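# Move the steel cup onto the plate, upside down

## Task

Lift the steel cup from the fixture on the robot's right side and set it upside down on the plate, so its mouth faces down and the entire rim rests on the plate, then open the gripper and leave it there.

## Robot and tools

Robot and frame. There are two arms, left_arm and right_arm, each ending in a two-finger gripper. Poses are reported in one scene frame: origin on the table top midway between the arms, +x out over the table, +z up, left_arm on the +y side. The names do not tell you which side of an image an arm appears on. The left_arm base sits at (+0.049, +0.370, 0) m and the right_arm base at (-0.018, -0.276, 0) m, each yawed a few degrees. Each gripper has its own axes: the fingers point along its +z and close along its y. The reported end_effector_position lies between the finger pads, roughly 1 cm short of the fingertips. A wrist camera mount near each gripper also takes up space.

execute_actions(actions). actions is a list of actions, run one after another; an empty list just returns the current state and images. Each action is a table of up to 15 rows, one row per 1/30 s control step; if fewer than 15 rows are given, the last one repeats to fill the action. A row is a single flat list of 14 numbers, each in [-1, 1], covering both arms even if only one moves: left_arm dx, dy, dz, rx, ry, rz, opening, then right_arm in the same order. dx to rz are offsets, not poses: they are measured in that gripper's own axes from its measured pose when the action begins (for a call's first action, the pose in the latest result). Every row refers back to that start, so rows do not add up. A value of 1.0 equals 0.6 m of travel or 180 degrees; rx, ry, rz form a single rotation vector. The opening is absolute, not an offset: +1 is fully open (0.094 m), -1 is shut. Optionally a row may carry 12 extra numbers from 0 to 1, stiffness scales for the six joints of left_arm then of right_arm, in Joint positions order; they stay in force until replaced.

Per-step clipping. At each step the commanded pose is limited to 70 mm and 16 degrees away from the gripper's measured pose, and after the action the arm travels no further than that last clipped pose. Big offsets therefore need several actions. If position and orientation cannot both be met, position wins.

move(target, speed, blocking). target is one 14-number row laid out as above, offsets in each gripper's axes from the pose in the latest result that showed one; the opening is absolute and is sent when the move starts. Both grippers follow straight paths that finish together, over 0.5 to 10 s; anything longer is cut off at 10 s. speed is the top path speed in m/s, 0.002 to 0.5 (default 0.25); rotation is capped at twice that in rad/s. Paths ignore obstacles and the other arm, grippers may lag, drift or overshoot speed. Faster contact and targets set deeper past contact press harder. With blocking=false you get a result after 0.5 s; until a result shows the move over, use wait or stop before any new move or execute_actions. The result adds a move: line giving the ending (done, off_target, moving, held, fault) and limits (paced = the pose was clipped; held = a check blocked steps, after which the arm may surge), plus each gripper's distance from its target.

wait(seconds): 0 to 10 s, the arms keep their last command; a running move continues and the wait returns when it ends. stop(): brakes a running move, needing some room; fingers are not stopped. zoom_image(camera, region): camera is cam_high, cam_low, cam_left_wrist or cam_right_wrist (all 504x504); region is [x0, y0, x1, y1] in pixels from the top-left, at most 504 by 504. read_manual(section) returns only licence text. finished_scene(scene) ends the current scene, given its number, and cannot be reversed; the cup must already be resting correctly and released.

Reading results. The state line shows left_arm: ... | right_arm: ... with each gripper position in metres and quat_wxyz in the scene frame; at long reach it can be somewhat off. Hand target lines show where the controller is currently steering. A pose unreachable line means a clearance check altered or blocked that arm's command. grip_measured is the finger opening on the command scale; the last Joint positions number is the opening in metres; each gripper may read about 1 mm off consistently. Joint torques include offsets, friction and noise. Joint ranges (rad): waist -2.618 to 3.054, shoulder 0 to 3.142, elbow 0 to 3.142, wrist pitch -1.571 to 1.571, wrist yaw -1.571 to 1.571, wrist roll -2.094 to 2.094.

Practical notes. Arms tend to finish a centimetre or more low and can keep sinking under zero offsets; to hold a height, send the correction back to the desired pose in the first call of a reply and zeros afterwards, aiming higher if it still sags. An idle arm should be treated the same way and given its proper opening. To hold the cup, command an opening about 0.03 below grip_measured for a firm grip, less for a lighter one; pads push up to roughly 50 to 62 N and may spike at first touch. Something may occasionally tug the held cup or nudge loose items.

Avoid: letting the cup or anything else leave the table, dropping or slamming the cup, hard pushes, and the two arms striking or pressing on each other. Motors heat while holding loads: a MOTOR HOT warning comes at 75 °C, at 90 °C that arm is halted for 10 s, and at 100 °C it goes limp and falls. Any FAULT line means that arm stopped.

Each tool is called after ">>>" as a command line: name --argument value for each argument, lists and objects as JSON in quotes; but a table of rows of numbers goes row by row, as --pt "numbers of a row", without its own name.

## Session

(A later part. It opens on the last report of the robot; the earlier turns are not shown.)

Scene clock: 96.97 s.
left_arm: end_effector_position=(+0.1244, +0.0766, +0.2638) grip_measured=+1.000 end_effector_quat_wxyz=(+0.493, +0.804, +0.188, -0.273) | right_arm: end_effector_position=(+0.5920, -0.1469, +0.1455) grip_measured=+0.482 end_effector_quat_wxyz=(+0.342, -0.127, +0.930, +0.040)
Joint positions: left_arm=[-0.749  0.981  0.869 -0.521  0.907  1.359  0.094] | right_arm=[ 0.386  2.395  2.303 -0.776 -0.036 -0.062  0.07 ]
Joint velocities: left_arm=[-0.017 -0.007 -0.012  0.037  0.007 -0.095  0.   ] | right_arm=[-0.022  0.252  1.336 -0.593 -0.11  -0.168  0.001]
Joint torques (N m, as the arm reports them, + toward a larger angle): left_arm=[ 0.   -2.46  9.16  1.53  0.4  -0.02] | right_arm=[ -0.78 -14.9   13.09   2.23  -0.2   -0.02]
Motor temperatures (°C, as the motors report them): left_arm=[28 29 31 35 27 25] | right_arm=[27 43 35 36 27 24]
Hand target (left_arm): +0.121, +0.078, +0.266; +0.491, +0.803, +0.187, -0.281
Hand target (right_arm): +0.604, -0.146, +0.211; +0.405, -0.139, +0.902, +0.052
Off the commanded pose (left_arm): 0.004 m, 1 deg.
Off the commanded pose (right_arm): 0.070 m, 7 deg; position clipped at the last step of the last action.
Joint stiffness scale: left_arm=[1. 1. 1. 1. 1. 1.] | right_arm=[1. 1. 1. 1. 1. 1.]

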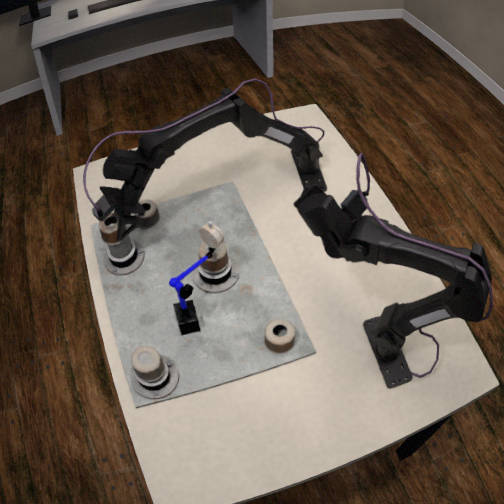

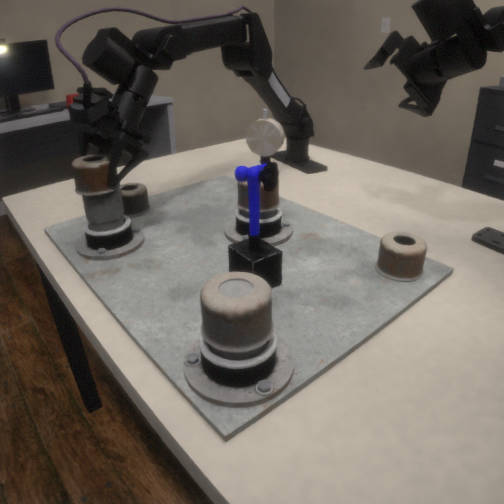

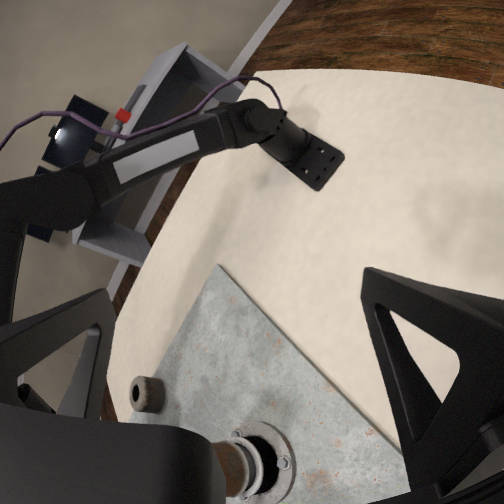

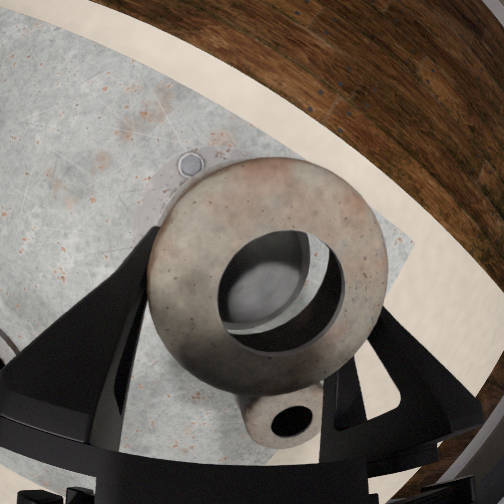

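>>> execute_actions --actions '[]'

Scene clock: 97.23 s.
left_arm: end_effector_position=(+0.1244, +0.0766, +0.2638) grip_measured=+1.000 end_effector_quat_wxyz=(+0.493, +0.804, +0.188, -0.273) | right_arm: end_effector_position=(+0.6015, -0.1438, +0.1834) grip_measured=+0.482 end_effector_quat_wxyz=(+0.379, -0.137, +0.914, +0.046)
Joint positions: left_arm=[-0.749  0.981  0.869 -0.521  0.907  1.359  0.094] | right_arm=[ 0.383  2.398  2.407 -0.798 -0.054 -0.081  0.07 ]
Joint velocities: left_arm=[-0.022 -0.032 -0.007  0.051 -0.022  0.007  0.   ] | right_arm=[-0.002  0.071  0.012 -0.256 -0.066 -0.095 -0.001]
Joint torques (N m, as the arm reports them, + toward a larger angle): left_arm=[ 0.   -2.48  9.16  1.53  0.41 -0.02] | right_arm=[ -0.65 -14.13  11.22   1.98  -0.21  -0.01]
Motor temperatures (°C, as the motors report them): left_arm=[28 29 31 35 27 25] | right_arm=[27 43 35 36 27 24]
Hand target (left_arm): +0.121, +0.078, +0.266; +0.491, +0.803, +0.187, -0.281
Hand target (right_arm): +0.604, -0.146, +0.211; +0.405, -0.139, +0.902, +0.052
Off the commanded pose (left_arm): 0.004 m, 1 deg.
Off the commanded pose (right_arm): 0.031 m, 2 deg; position clipped at the last step of the last action.
Joint stiffness scale: left_arm=[1. 1. 1. 1. 1. 1.] | right_arm=[1. 1. 1. 1. 1. 1.]

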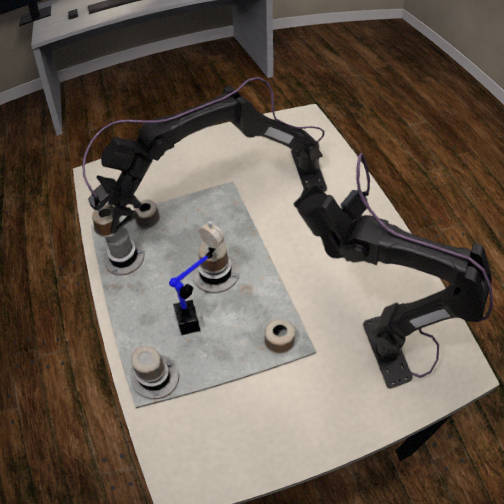

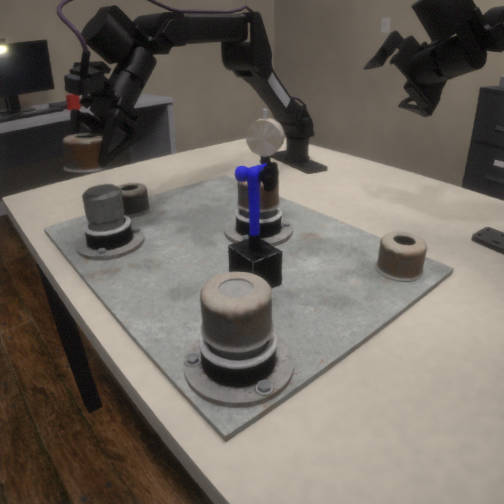

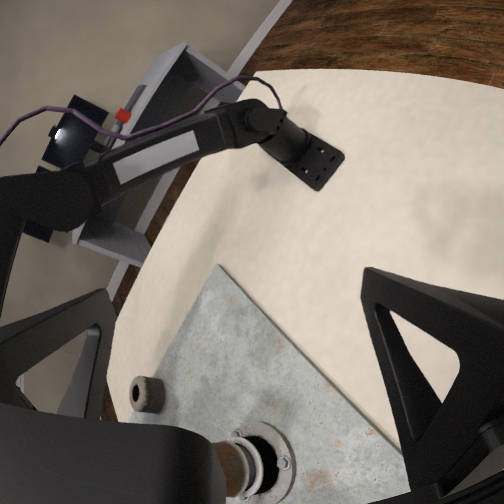

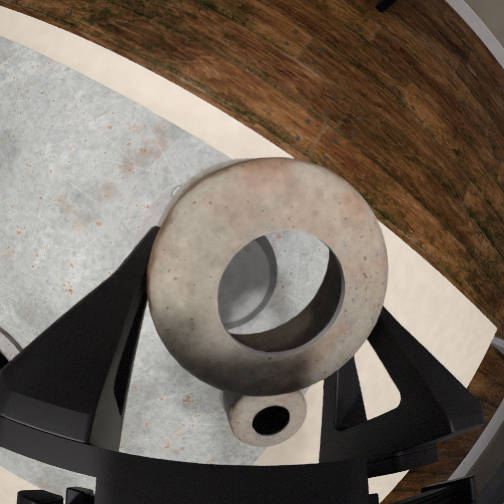

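>>> execute_actions --actions '[]'

Scene clock: 97.67 s.
left_arm: end_effector_position=(+0.1244, +0.0766, +0.2638) grip_measured=+1.000 end_effector_quat_wxyz=(+0.493, +0.804, +0.188, -0.273) | right_arm: end_effector_position=(+0.5958, -0.1445, +0.1746) grip_measured=+0.482 end_effector_quat_wxyz=(+0.361, -0.140, +0.921, +0.046)
Joint positions: left_arm=[-0.749  0.981  0.869 -0.521  0.907  1.359  0.094] | right_arm=[ 0.383  2.403  2.407 -0.832 -0.056 -0.085  0.07 ]
Joint velocities: left_arm=[ 0.007 -0.002 -0.007  0.022 -0.022 -0.051  0.   ] | right_arm=[ 0.012 -0.007  0.002 -0.007 -0.007 -0.007  0.001]
Joint torques (N m, as the arm reports them, + toward a larger angle): left_arm=[ 0.01 -2.48  9.16  1.53  0.41 -0.02] | right_arm=[ -0.65 -14.24  11.15   1.95  -0.21  -0.03]
Motor temperatures (°C, as the motors report them): left_arm=[28 29 31 35 27 25] | right_arm=[27 43 35 36 27 24]
Hand target (left_arm): +0.121, +0.078, +0.266; +0.491, +0.803, +0.187, -0.281
Hand target (right_arm): +0.604, -0.145, +0.211; +0.405, -0.139, +0.902, +0.052
Off the commanded pose (left_arm): 0.004 m, 1 deg.
Off the commanded pose (right_arm): 0.041 m, 4 deg; position clipped at the last step of the last action.
Joint stiffness scale: left_arm=[1. 1. 1. 1. 1. 1.] | right_arm=[1. 1. 1. 1. 1. 1.]

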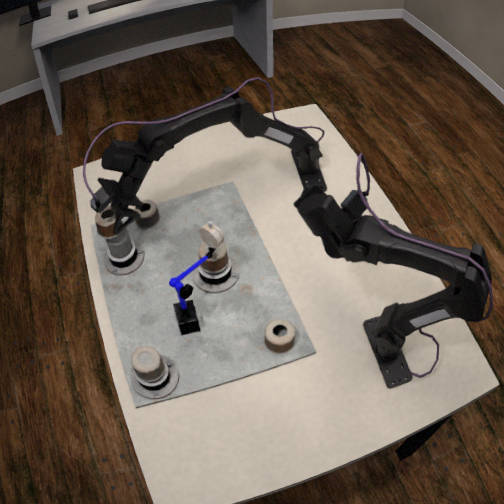

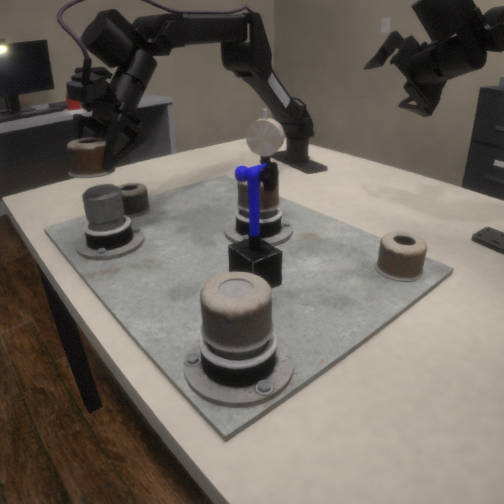

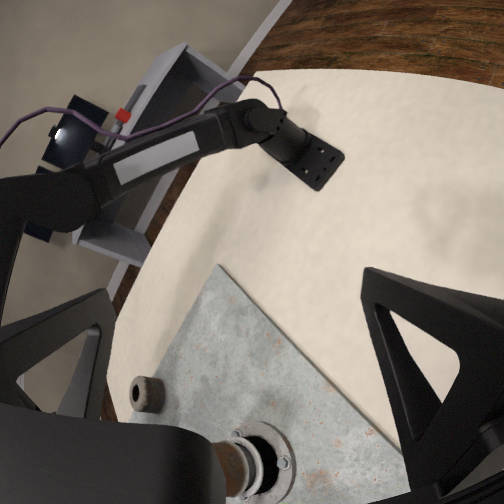

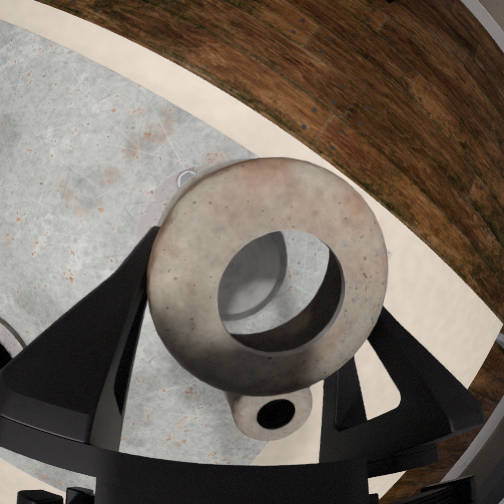

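>>> zoom_image --camera "cam_high" --region '[80, 170, 260, 310]'

>>> zoom_image --camera "cam_low" --region '[50, 110, 190, 250]'

Region (80, 170, 260, 310) of cam_high's 504x504 image, scaled by 2.800, with more detail than that image has.

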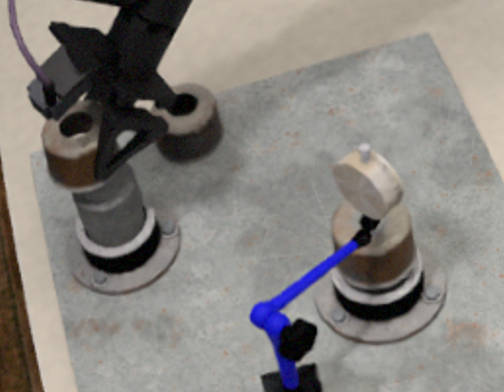

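Region (50, 110, 190, 250) of cam_low's 504x504 image, scaled by 3.600, with more detail than that image has.

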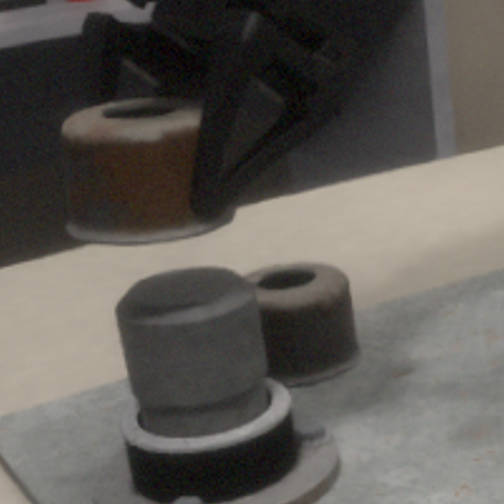

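>>> execute_actions --actions '[[[-0.0066,-0.0017,-0.002,0.0018,-0.0043,-0.0025,1,-0.0601,-0.0067,-0.041,0.004,-0.0377,-0.0011,0.42],[-0.0066,-0.0017,-0.002,0.0018,-0.0043,-0.0025,1,-0.0681,-0.0005,-0.0481,0.0032,-0.0447,-0.0026,0.42],[-0.0066,-0.0017,-0.002,0.0018,-0.0043,-0.0025,1,-0.0741,0.0067,-0.0562,0.0021,-0.0517,-0.004,0.42],[-0.0066,-0.0017,-0.002,0.0018,-0.0043,-0.0025,1,-0.0763,0.0155,-0.0643,0.0006,-0.0572,-0.0054,0.42],[-0.0066,-0.0017,-0.002,0.0018,-0.0043,-0.0025,1,-0.0715,0.0255,-0.0673,-0.0014,-0.0586,-0.0069,0.42],[-0.0066,-0.0017,-0.002,0.0018,-0.0043,-0.0025,1,-0.0635,0.0356,-0.0711,-0.0037,-0.0585,-0.0081,0.42],[-0.0066,-0.0017,-0.002,0.0018,-0.0043,-0.0025,1,-0.0548,0.0455,-0.076,-0.0058,-0.0586,-0.0093,0.42],[-0.0066,-0.0017,-0.002,0.0018,-0.0043,-0.0025,1,-0.045,0.0553,-0.0811,-0.0081,-0.0579,-0.0105,0.42],[-0.0066,-0.0017,-0.002,0.0018,-0.0043,-0.0025,1,-0.0339,0.0649,-0.0868,-0.0103,-0.0571,-0.0118,0.42],[-0.0066,-0.0017,-0.002,0.0018,-0.0043,-0.0025,1,-0.0224,0.0736,-0.093,-0.0123,-0.0561,-0.0127,0.42],[-0.0066,-0.0017,-0.002,0.0018,-0.0043,-0.0025,1,-0.011,0.0808,-0.0984,-0.0141,-0.0549,-0.0136,0.42],[-0.0066,-0.0017,-0.002,0.0018,-0.0043,-0.0025,1,0.0011,0.087,-0.1035,-0.0156,-0.0524,-0.0142,0.42],[-0.0066,-0.0017,-0.002,0.0018,-0.0043,-0.0025,1,0.0125,0.0912,-0.1081,-0.0167,-0.0496,-0.0146,0.42],[-0.0066,-0.0017,-0.002,0.0018,-0.0043,-0.0025,1,0.0215,0.0941,-0.1105,-0.0175,-0.047,-0.0149,0.42],[-0.0066,-0.0017,-0.002,0.0018,-0.0043,-0.0025,1,0.0299,0.0944,-0.1123,-0.0177,-0.0442,-0.0146,0.42]]]'

>>> execute_actions --actions '[]'

Scene clock: 131.20 s.
left_arm: end_effector_position=(+0.1244, +0.0766, +0.2638) grip_measured=+1.000 end_effector_quat_wxyz=(+0.493, +0.804, +0.188, -0.273) | right_arm: end_effector_position=(+0.5152, -0.1140, +0.1689) grip_measured=+0.482 end_effector_quat_wxyz=(+0.343, -0.173, +0.921, +0.061)
Joint positions: left_arm=[-0.749  0.981  0.869 -0.521  0.907  1.359  0.094] | right_arm=[ 0.465  2.058  1.839 -0.642 -0.056 -0.075  0.07 ]
Joint velocities: left_arm=[-0.007 -0.002 -0.007 -0.051  0.007 -0.007  0.   ] | right_arm=[ 0.242 -0.716 -1.121  0.344 -0.022  0.007  0.001]
Joint torques (N m, as the arm reports them, + toward a larger angle): left_arm=[ 0.   -2.47  9.17  1.53  0.4  -0.02] | right_arm=[ -0.74 -12.73  10.18   2.24  -0.06   0.08]
Motor temperatures (°C, as the motors report them): left_arm=[28 29 31 35 27 25] | right_arm=[27 44 35 37 27 24]
Hand target (left_arm): +0.121, +0.078, +0.266; +0.491, +0.803, +0.187, -0.281
Hand target (right_arm): +0.521, -0.108, +0.212; +0.412, -0.168, +0.893, +0.074
Off the commanded pose (left_arm): 0.004 m, 1 deg.
Off the commanded pose (right_arm): 0.043 m, 10 deg.
Joint stiffness scale: left_arm=[1. 1. 1. 1. 1. 1.] | right_arm=[1. 1. 1. 1. 1. 1.]

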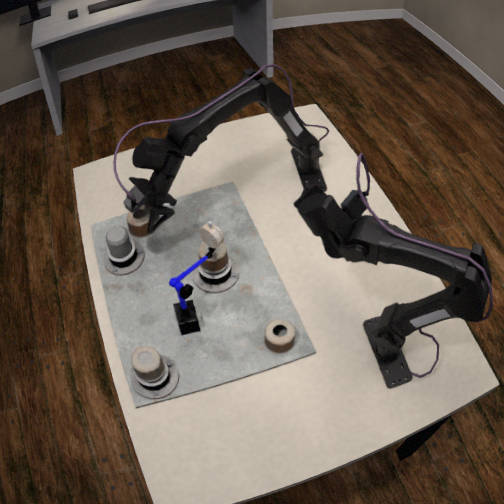

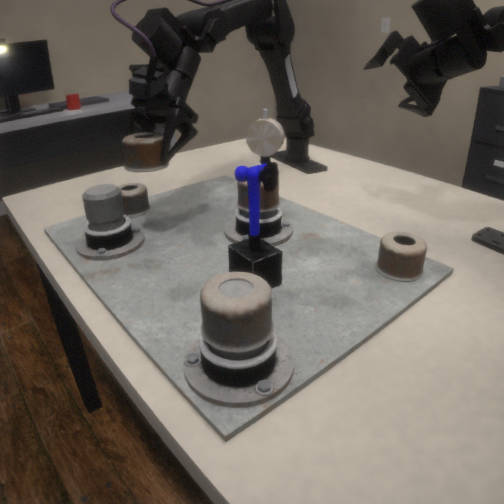

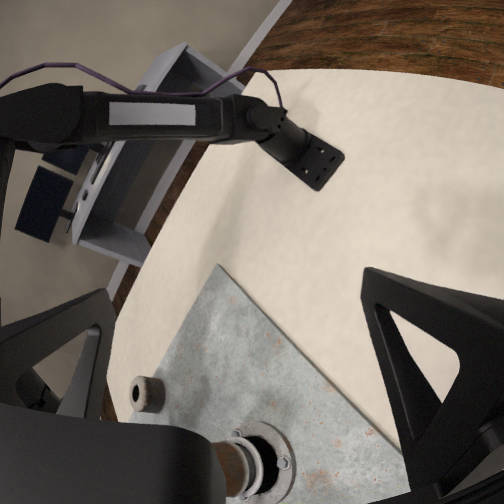

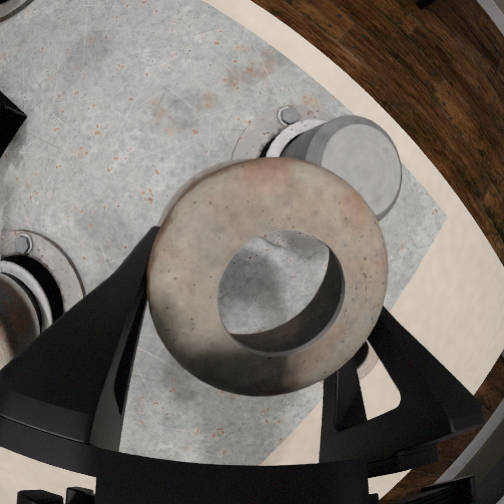

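Scene clock: 131.20 s.
left_arm: end_effector_position=(+0.1244, +0.0766, +0.2638) grip_measured=+1.000 end_effector_quat_wxyz=(+0.493, +0.804, +0.188, -0.273) | right_arm: end_effector_position=(+0.5152, -0.1140, +0.1689) grip_measured=+0.482 end_effector_quat_wxyz=(+0.343, -0.173, +0.921, +0.061)
Joint positions: left_arm=[-0.749  0.981  0.869 -0.521  0.907  1.359  0.094] | right_arm=[ 0.465  2.058  1.839 -0.642 -0.056 -0.075  0.07 ]
Joint velocities: left_arm=[-0.007 -0.002 -0.007 -0.051  0.007 -0.007  0.   ] | right_arm=[ 0.242 -0.716 -1.121  0.344 -0.022  0.007  0.001]
Joint torques (N m, as the arm reports them, + toward a larger angle): left_arm=[ 0.   -2.47  9.17  1.53  0.4  -0.02] | right_arm=[ -0.74 -12.73  10.18   2.24  -0.06   0.08]
Motor temperatures (°C, as the motors report them): left_arm=[28 29 31 35 27 25] | right_arm=[27 44 35 37 27 24]
Hand target (left_arm): +0.121, +0.078, +0.266; +0.491, +0.803, +0.187, -0.281
Hand target (right_arm): +0.521, -0.108, +0.212; +0.412, -0.168, +0.893, +0.074
Off the commanded pose (left_arm): 0.004 m, 1 deg.
Off the commanded pose (right_arm): 0.043 m, 10 deg.
Joint stiffness scale: left_arm=[1. 1. 1. 1. 1. 1.] | right_arm=[1. 1. 1. 1. 1. 1.]

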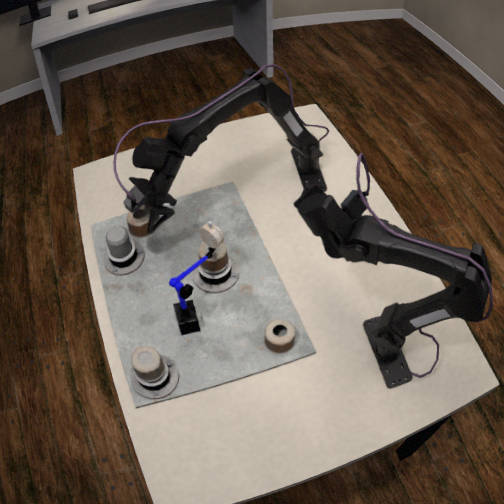

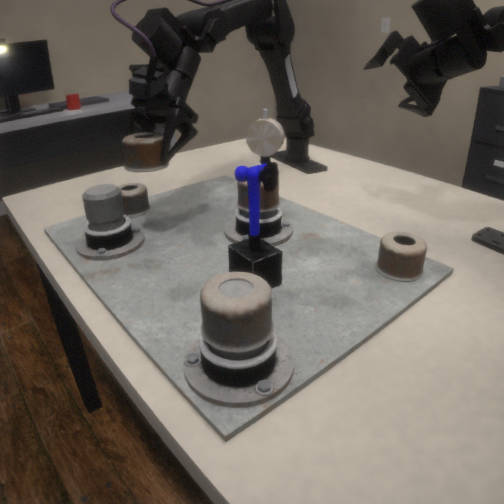

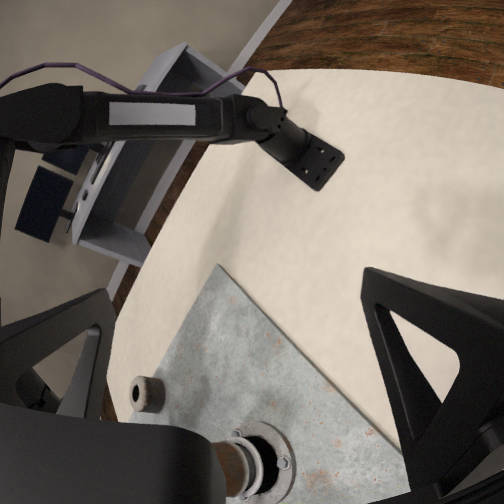

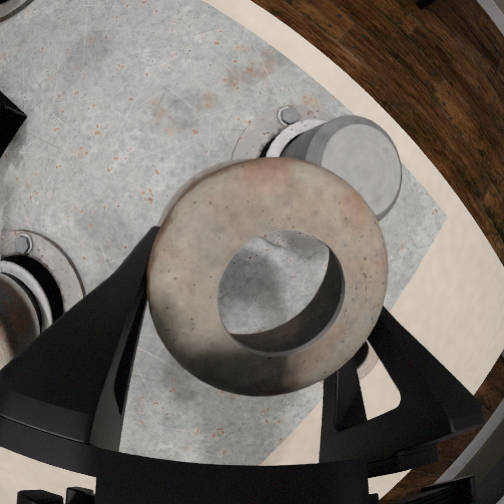

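>>> execute_actions --actions '[]'

Scene clock: 131.63 s.
left_arm: end_effector_position=(+0.1244, +0.0766, +0.2638) grip_measured=+1.000 end_effector_quat_wxyz=(+0.493, +0.804, +0.188, -0.273) | right_arm: end_effector_position=(+0.5104, -0.1085, +0.1736) grip_measured=+0.482 end_effector_quat_wxyz=(+0.358, -0.176, +0.915, +0.067)
Joint positions: left_arm=[-0.749  0.981  0.869 -0.521  0.907  1.359  0.094] | right_arm=[ 0.476  2.019  1.778 -0.587 -0.059 -0.07   0.07 ]
Joint velocities: left_arm=[ 0.002 -0.007  0.007 -0.022 -0.051 -0.022  0.   ] | right_arm=[ 0.002  0.002 -0.012 -0.007 -0.037  0.007 -0.   ]
Joint torques (N m, as the arm reports them, + toward a larger angle): left_arm=[ 0.01 -2.48  9.17  1.53  0.4  -0.02] | right_arm=[ -0.47 -12.96   9.52   2.2   -0.06   0.06]
Motor temperatures (°C, as the motors report them): left_arm=[28 29 31 35 27 25] | right_arm=[27 44 35 37 27 24]
Hand target (left_arm): +0.121, +0.078, +0.266; +0.491, +0.803, +0.187, -0.281
Hand target (right_arm): +0.521, -0.108, +0.212; +0.412, -0.168, +0.893, +0.073
Off the commanded pose (left_arm): 0.004 m, 1 deg.
Off the commanded pose (right_arm): 0.039 m, 8 deg.
Joint stiffness scale: left_arm=[1. 1. 1. 1. 1. 1.] | right_arm=[1. 1. 1. 1. 1. 1.]

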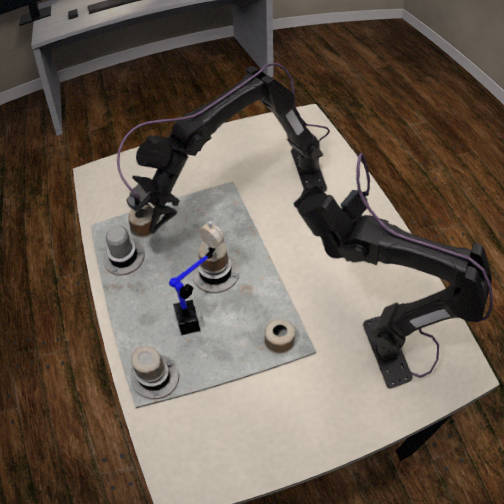

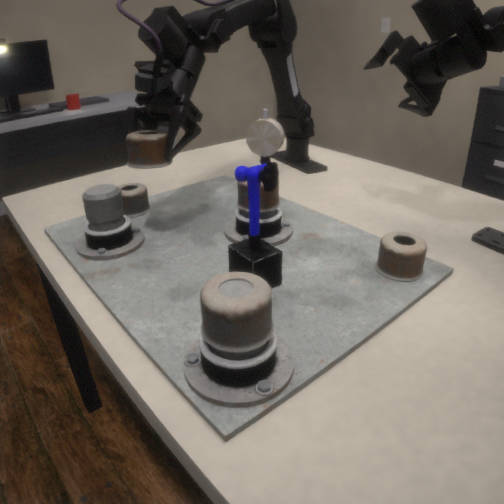

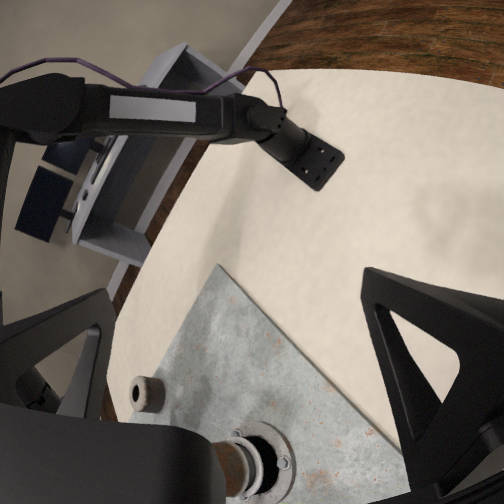

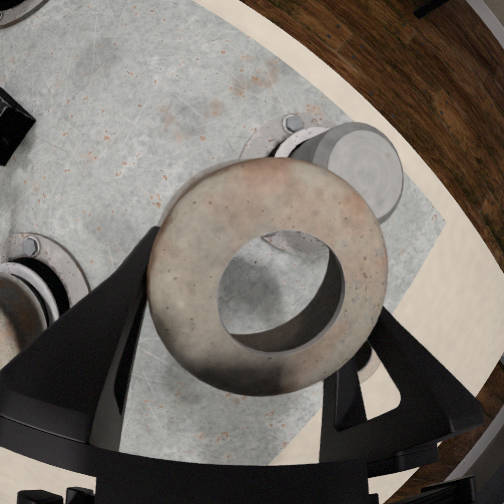

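>>> execute_actions --actions '[]'

Scene clock: 168.47 s.
left_arm: end_effector_position=(+0.1244, +0.0766, +0.2638) grip_measured=+1.000 end_effector_quat_wxyz=(+0.493, +0.804, +0.188, -0.273) | right_arm: end_effector_position=(+0.5110, -0.1083, +0.1742) grip_measured=+0.482 end_effector_quat_wxyz=(+0.359, -0.175, +0.914, +0.067)
Joint positions: left_arm=[-0.749  0.981  0.869 -0.521  0.907  1.359  0.094] | right_arm=[ 0.476  2.019  1.778 -0.583 -0.059 -0.069  0.07 ]
Joint velocities: left_arm=[ 0.002 -0.012 -0.002  0.007  0.037 -0.022  0.   ] | right_arm=[ 0.002 -0.002  0.017 -0.022 -0.007 -0.007  0.001]
Joint torques (N m, as the arm reports them, + toward a larger angle): left_arm=[ 0.   -2.49  9.16  1.53  0.4  -0.02] | right_arm=[ -0.44 -12.95   9.52   2.22  -0.06   0.07]
Motor temperatures (°C, as the motors report them): left_arm=[28 29 31 35 27 25] | right_arm=[27 43 34 39 27 24]
Hand target (left_arm): +0.121, +0.078, +0.266; +0.491, +0.803, +0.187, -0.281
Hand target (right_arm): +0.521, -0.108, +0.212; +0.412, -0.168, +0.893, +0.073
Off the commanded pose (left_arm): 0.004 m, 1 deg.
Off the commanded pose (right_arm): 0.039 m, 8 deg.
Joint stiffness scale: left_arm=[1. 1. 1. 1. 1. 1.] | right_arm=[1. 1. 1. 1. 1. 1.]

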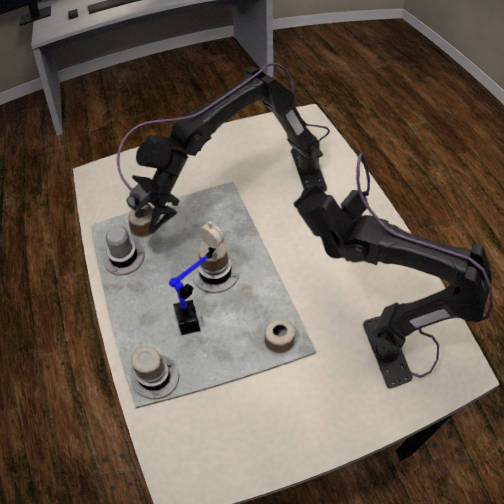

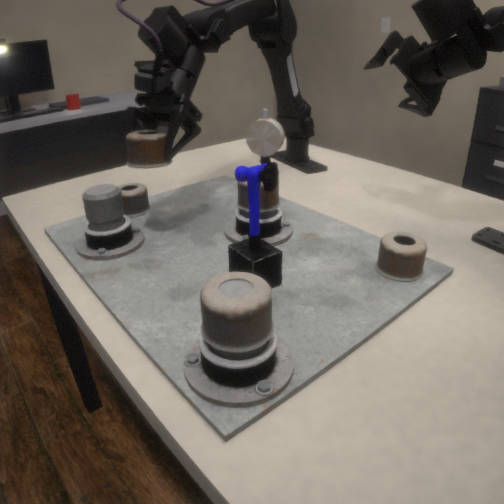

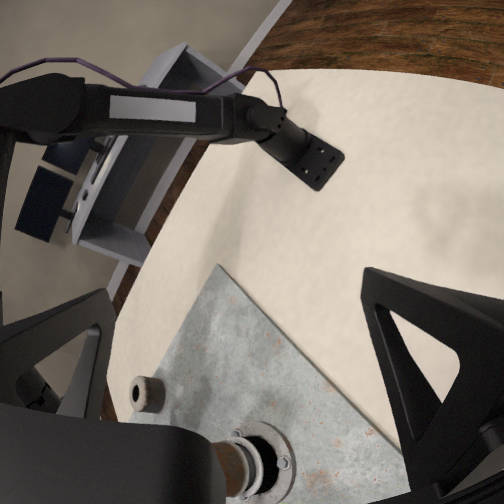

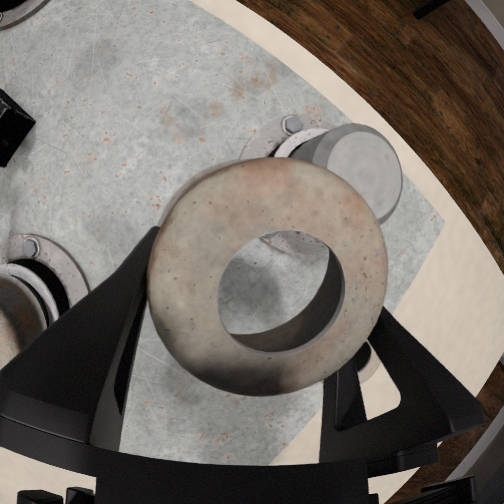

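>>> execute_actions --actions '[[[-0.0066,-0.0017,-0.002,0.0018,-0.0043,-0.0025,1,-0.0698,-0.0032,-0.031,0.0038,-0.0526,-0.0032,0.42],[-0.0066,-0.0017,-0.002,0.0018,-0.0043,-0.0025,1,-0.0752,-0.0039,-0.0251,0.0044,-0.0623,-0.0038,0.42],[-0.0066,-0.0017,-0.002,0.0018,-0.0043,-0.0025,1,-0.0757,-0.0044,-0.0173,0.005,-0.0704,-0.0042,0.42],[-0.0066,-0.0017,-0.002,0.0018,-0.0043,-0.0025,1,-0.0711,-0.0047,-0.0067,0.0055,-0.0767,-0.0046,0.42],[-0.0066,-0.0017,-0.002,0.0018,-0.0043,-0.0025,1,-0.0603,-0.0047,0.005,0.0057,-0.0792,-0.0048,0.42],[-0.0066,-0.0017,-0.002,0.0018,-0.0043,-0.0025,1,-0.0475,-0.0046,0.0168,0.0057,-0.08,-0.0048,0.42],[-0.0066,-0.0017,-0.002,0.0018,-0.0043,-0.0025,1,-0.0311,-0.0042,0.0296,0.0057,-0.0797,-0.0048,0.42],[-0.0066,-0.0017,-0.002,0.0018,-0.0043,-0.0025,1,-0.0141,-0.0036,0.0407,0.0055,-0.0786,-0.0047,0.42],[-0.0066,-0.0017,-0.002,0.0018,-0.0043,-0.0025,1,0.0034,-0.0029,0.0498,0.0053,-0.076,-0.0045,0.42],[-0.0066,-0.0017,-0.002,0.0018,-0.0043,-0.0025,1,0.0248,-0.0018,0.0582,0.0049,-0.0705,-0.0042,0.42],[-0.0066,-0.0017,-0.002,0.0018,-0.0043,-0.0025,1,0.0497,-0.0005,0.0653,0.0043,-0.0609,-0.0036,0.42],[-0.0066,-0.0017,-0.002,0.0018,-0.0043,-0.0025,1,0.0761,0.001,0.0718,0.0035,-0.0493,-0.0029,0.42],[-0.0066,-0.0017,-0.002,0.0018,-0.0043,-0.0025,1,0.0969,0.0022,0.0762,0.0027,-0.0392,-0.0023,0.42],[-0.0066,-0.0017,-0.002,0.0018,-0.0043,-0.0025,1,0.1136,0.0032,0.0787,0.0021,-0.0295,-0.0017,0.42],[-0.0066,-0.0017,-0.002,0.0018,-0.0043,-0.0025,1,0.1243,0.0039,0.0798,0.0015,-0.0215,-0.0013,0.42]]]'

Scene clock: 172.30 s.
left_arm: end_effector_position=(+0.1244, +0.0766, +0.2638) grip_measured=+1.000 end_effector_quat_wxyz=(+0.493, +0.804, +0.188, -0.273) | right_arm: end_effector_position=(+0.4721, -0.1198, +0.0566) grip_measured=+0.482 end_effector_quat_wxyz=(+0.330, -0.177, +0.925, +0.064)
Joint positions: left_arm=[-0.749  0.981  0.869 -0.521  0.907  1.359  0.094] | right_arm=[ 0.476  2.002  1.313 -0.197 -0.059 -0.069  0.07 ]
Joint velocities: left_arm=[ 0.002  0.002 -0.002 -0.022 -0.037 -0.095  0.   ] | right_arm=[-0.002  0.002 -0.823 -0.125 -0.007  0.022 -0.   ]
Joint torques (N m, as the arm reports them, + toward a larger angle): left_arm=[-0.01 -2.47  9.16  1.53  0.4  -0.02] | right_arm=[  0.02 -12.16  11.7    2.54  -0.02   0.  ]
Motor temperatures (°C, as the motors report them): left_arm=[28 29 31 35 27 25] | right_arm=[27 43 34 39 27 24]
Hand target (left_arm): +0.121, +0.078, +0.266; +0.491, +0.803, +0.187, -0.281
Hand target (right_arm): +0.488, -0.115, +0.089; +0.388, -0.174, +0.902, +0.070
Off the commanded pose (left_arm): 0.004 m, 1 deg.
Off the commanded pose (right_arm): 0.037 m, 7 deg.
Joint stiffness scale: left_arm=[1. 1. 1. 1. 1. 1.] | right_arm=[1. 1. 1. 1. 1. 1.]

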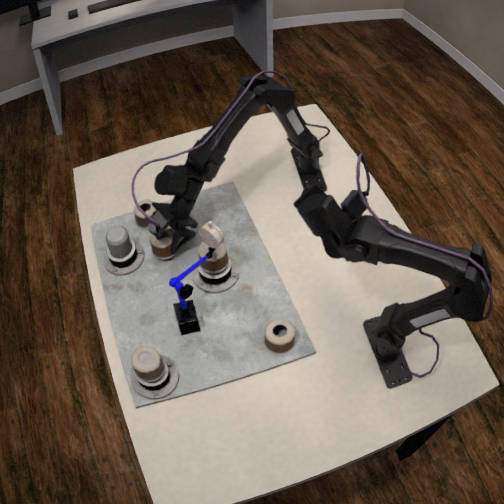

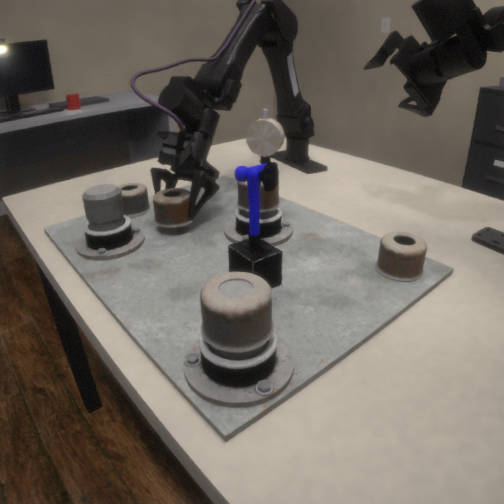

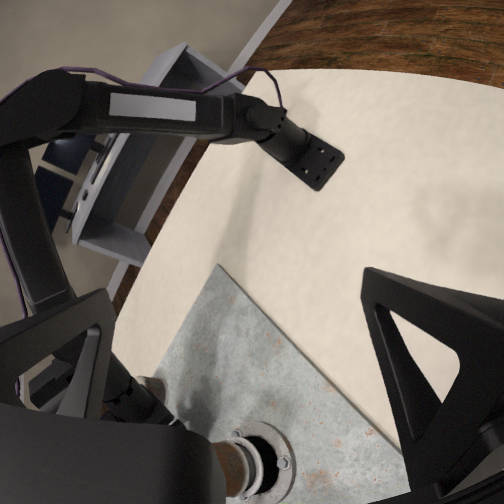

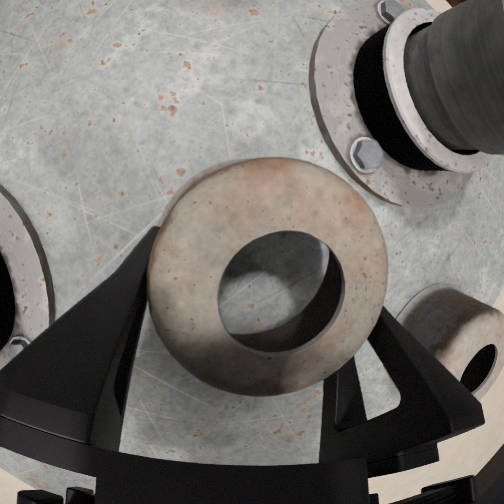

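>>> execute_actions --actions '[]'

Scene clock: 172.57 s.
left_arm: end_effector_position=(+0.1244, +0.0766, +0.2638) grip_measured=+1.000 end_effector_quat_wxyz=(+0.493, +0.804, +0.188, -0.273) | right_arm: end_effector_position=(+0.4641, -0.1222, +0.0434) grip_measured=+0.482 end_effector_quat_wxyz=(+0.321, -0.177, +0.928, +0.063)
Joint positions: left_arm=[-0.749  0.981  0.869 -0.521  0.907  1.359  0.094] | right_arm=[ 0.476  2.005  1.273 -0.175 -0.059 -0.07   0.07 ]
Joint velocities: left_arm=[-0.027  0.012  0.002 -0.022  0.007  0.007  0.   ] | right_arm=[-0.012  0.002  0.002  0.022  0.022  0.007 -0.001]
Joint torques (N m, as the arm reports them, + toward a larger angle): left_arm=[ 0.   -2.47  9.16  1.53  0.4  -0.02] | right_arm=[  0.01 -12.33  10.73   2.01  -0.03   0.01]
Motor temperatures (°C, as the motors report them): left_arm=[28 29 31 35 27 25] | right_arm=[27 43 34 39 27 24]
Hand target (left_arm): +0.121, +0.078, +0.266; +0.491, +0.803, +0.187, -0.281
Hand target (right_arm): +0.488, -0.115, +0.089; +0.388, -0.174, +0.902, +0.070
Off the commanded pose (left_arm): 0.004 m, 1 deg.
Off the commanded pose (right_arm): 0.052 m, 9 deg.
Joint stiffness scale: left_arm=[1. 1. 1. 1. 1. 1.] | right_arm=[1. 1. 1. 1. 1. 1.]

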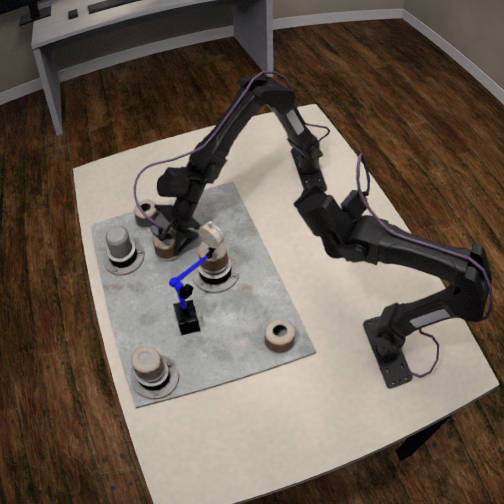

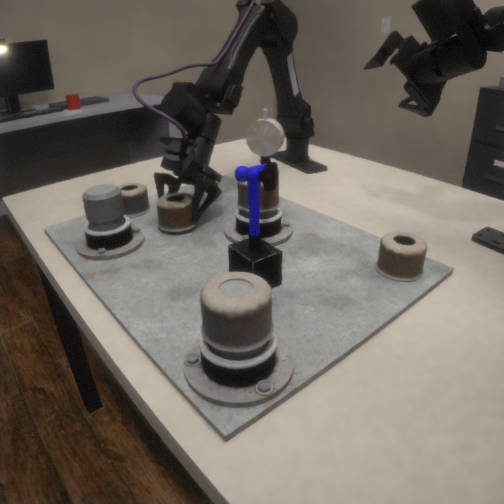

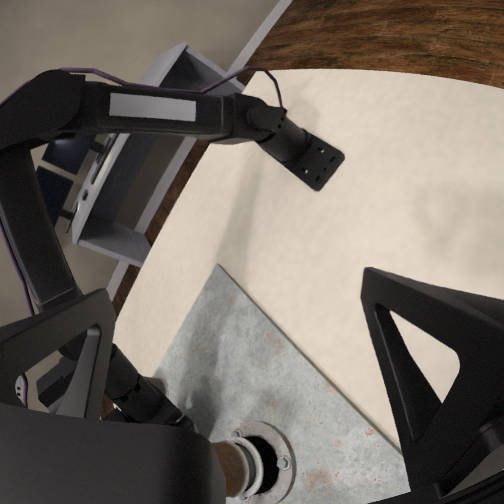

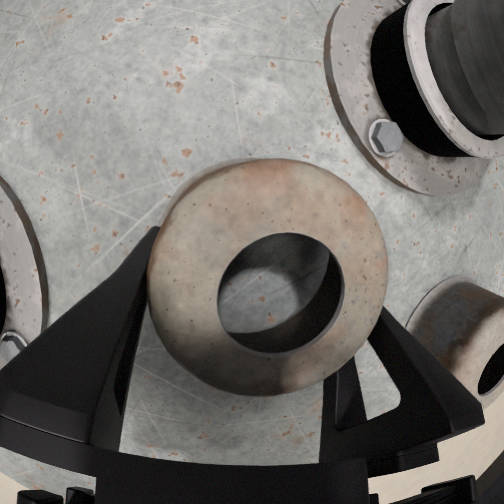

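>>> execute_actions --actions '[]'

>>> zoom_image --camera "cam_low" --region '[120, 150, 260, 270]'

Scene clock: 174.77 s.
left_arm: end_effector_position=(+0.1244, +0.0766, +0.2638) grip_measured=+1.000 end_effector_quat_wxyz=(+0.493, +0.804, +0.188, -0.273) | right_arm: end_effector_position=(+0.4659, -0.1216, +0.0449) grip_measured=+0.482 end_effector_quat_wxyz=(+0.325, -0.177, +0.927, +0.063)
Joint positions: left_arm=[-0.749  0.981  0.869 -0.521  0.907  1.359  0.094] | right_arm=[ 0.476  2.005  1.273 -0.166 -0.059 -0.07   0.07 ]
Joint velocities: left_arm=[-0.012 -0.007 -0.012  0.022 -0.051 -0.022  0.   ] | right_arm=[-0.002  0.002  0.002  0.022 -0.022  0.007 -0.001]
Joint torques (N m, as the arm reports them, + toward a larger angle): left_arm=[ 0.   -2.47  9.16  1.53  0.4  -0.02] | right_arm=[  0.   -12.3   10.79   2.09  -0.03   0.  ]
Motor temperatures (°C, as the motors report them): left_arm=[28 29 31 35 27 25] | right_arm=[27 43 34 39 27 24]
Hand target (left_arm): +0.121, +0.078, +0.266; +0.491, +0.803, +0.187, -0.281
Hand target (right_arm): +0.488, -0.115, +0.089; +0.388, -0.174, +0.902, +0.070
Off the commanded pose (left_arm): 0.004 m, 1 deg.
Off the commanded pose (right_arm): 0.050 m, 8 deg.
Joint stiffness scale: left_arm=[1. 1. 1. 1. 1. 1.] | right_arm=[1. 1. 1. 1. 1. 1.]

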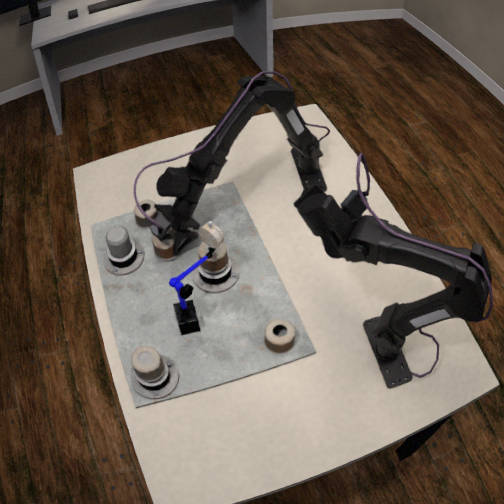

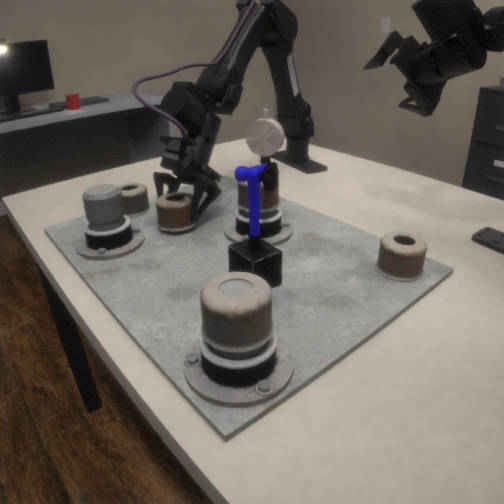

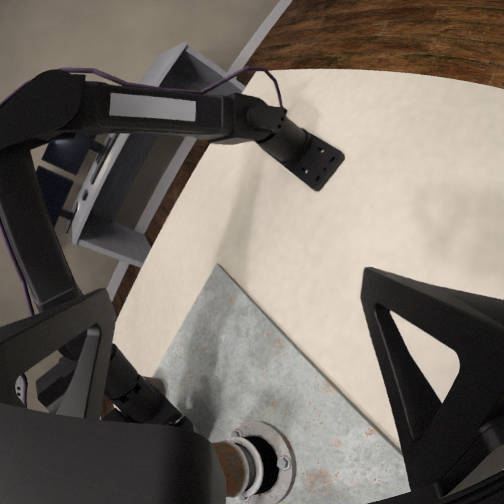

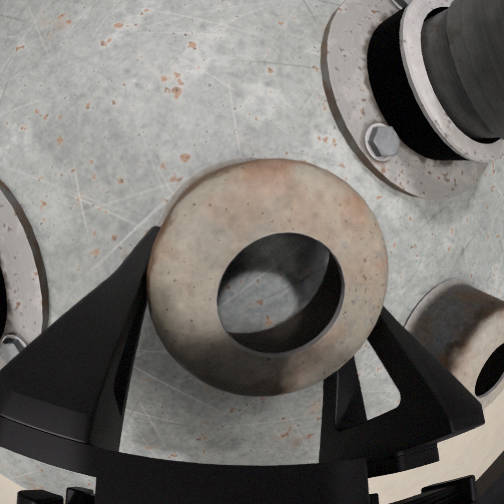

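Region (120, 150, 260, 270) of cam_low's 504x504 image, scaled by 3.600, with more detail than that image has; it fills the top 432 rows of this view, and the rest is white.

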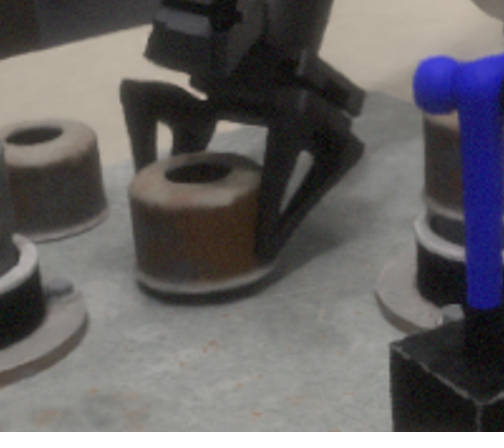

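>>> execute_actions --actions '[]'

Scene clock: 175.33 s.
left_arm: end_effector_position=(+0.1244, +0.0766, +0.2638) grip_measured=+1.000 end_effector_quat_wxyz=(+0.493, +0.804, +0.188, -0.273) | right_arm: end_effector_position=(+0.4659, -0.1216, +0.0449) grip_measured=+0.482 end_effector_quat_wxyz=(+0.325, -0.177, +0.927, +0.063)
Joint positions: left_arm=[-0.749  0.981  0.869 -0.521  0.907  1.359  0.094] | right_arm=[ 0.476  2.005  1.273 -0.166 -0.059 -0.07   0.07 ]
Joint velocities: left_arm=[ 0.007  0.007 -0.002 -0.007 -0.007  0.022  0.   ] | right_arm=[-0.012  0.002 -0.017 -0.022 -0.037 -0.037  0.001]
Joint torques (N m, as the arm reports them, + toward a larger angle): left_arm=[ 0.   -2.47  9.16  1.53  0.4  -0.02] | right_arm=[  0.01 -12.32  10.82   2.08  -0.03   0.  ]
Motor temperatures (°C, as the motors report them): left_arm=[28 29 31 35 27 25] | right_arm=[27 43 34 39 27 24]
Hand target (left_arm): +0.121, +0.078, +0.266; +0.491, +0.803, +0.187, -0.281
Hand target (right_arm): +0.488, -0.115, +0.089; +0.388, -0.174, +0.902, +0.070
Off the commanded pose (left_arm): 0.004 m, 1 deg.
Off the commanded pose (right_arm): 0.050 m, 8 deg.
Joint stiffness scale: left_arm=[1. 1. 1. 1. 1. 1.] | right_arm=[1. 1. 1. 1. 1. 1.]

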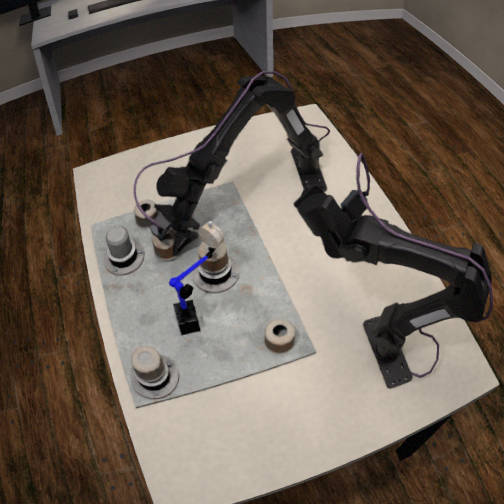

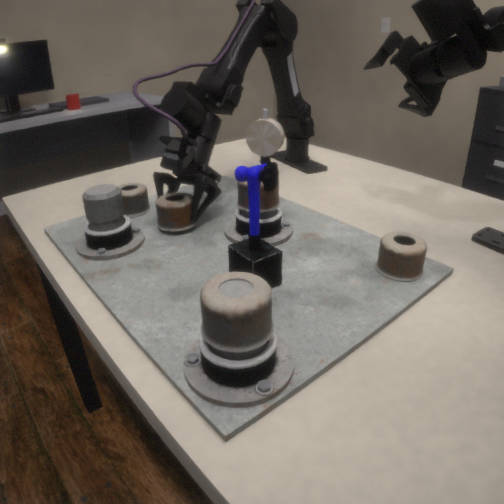

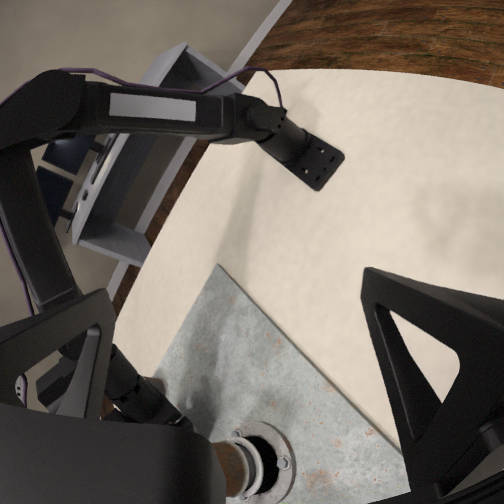

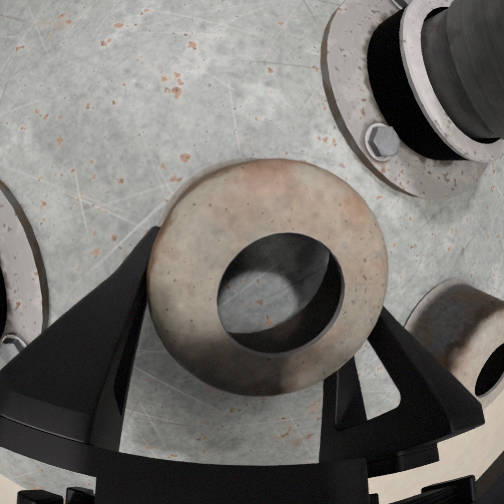

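>>> zoom_image --camera "cam_low" --region '[145, 185, 215, 245]'

>>> zoom_image --camera "cam_high" --region '[125, 195, 215, 285]'

Region (145, 185, 215, 245) of cam_low's 504x504 image, scaled by 7.200, with more detail than that image has; it fills the top 432 rows of this view, and the rest is white.

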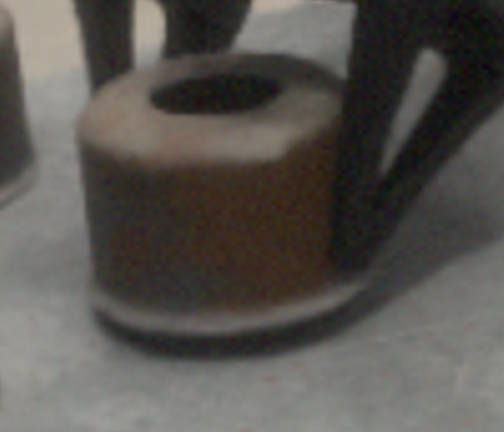

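Region (125, 195, 215, 285) of cam_high's 504x504 image, scaled by 5.600, with more detail than that image has.

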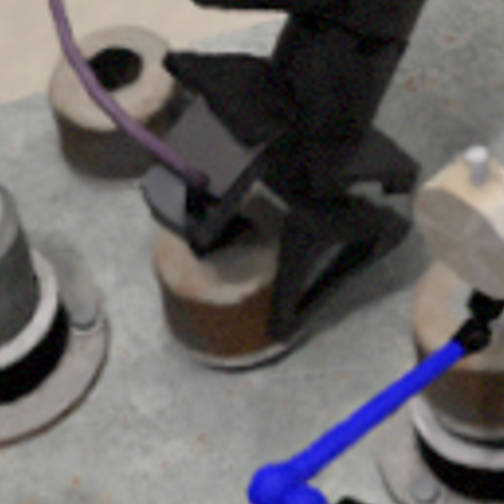

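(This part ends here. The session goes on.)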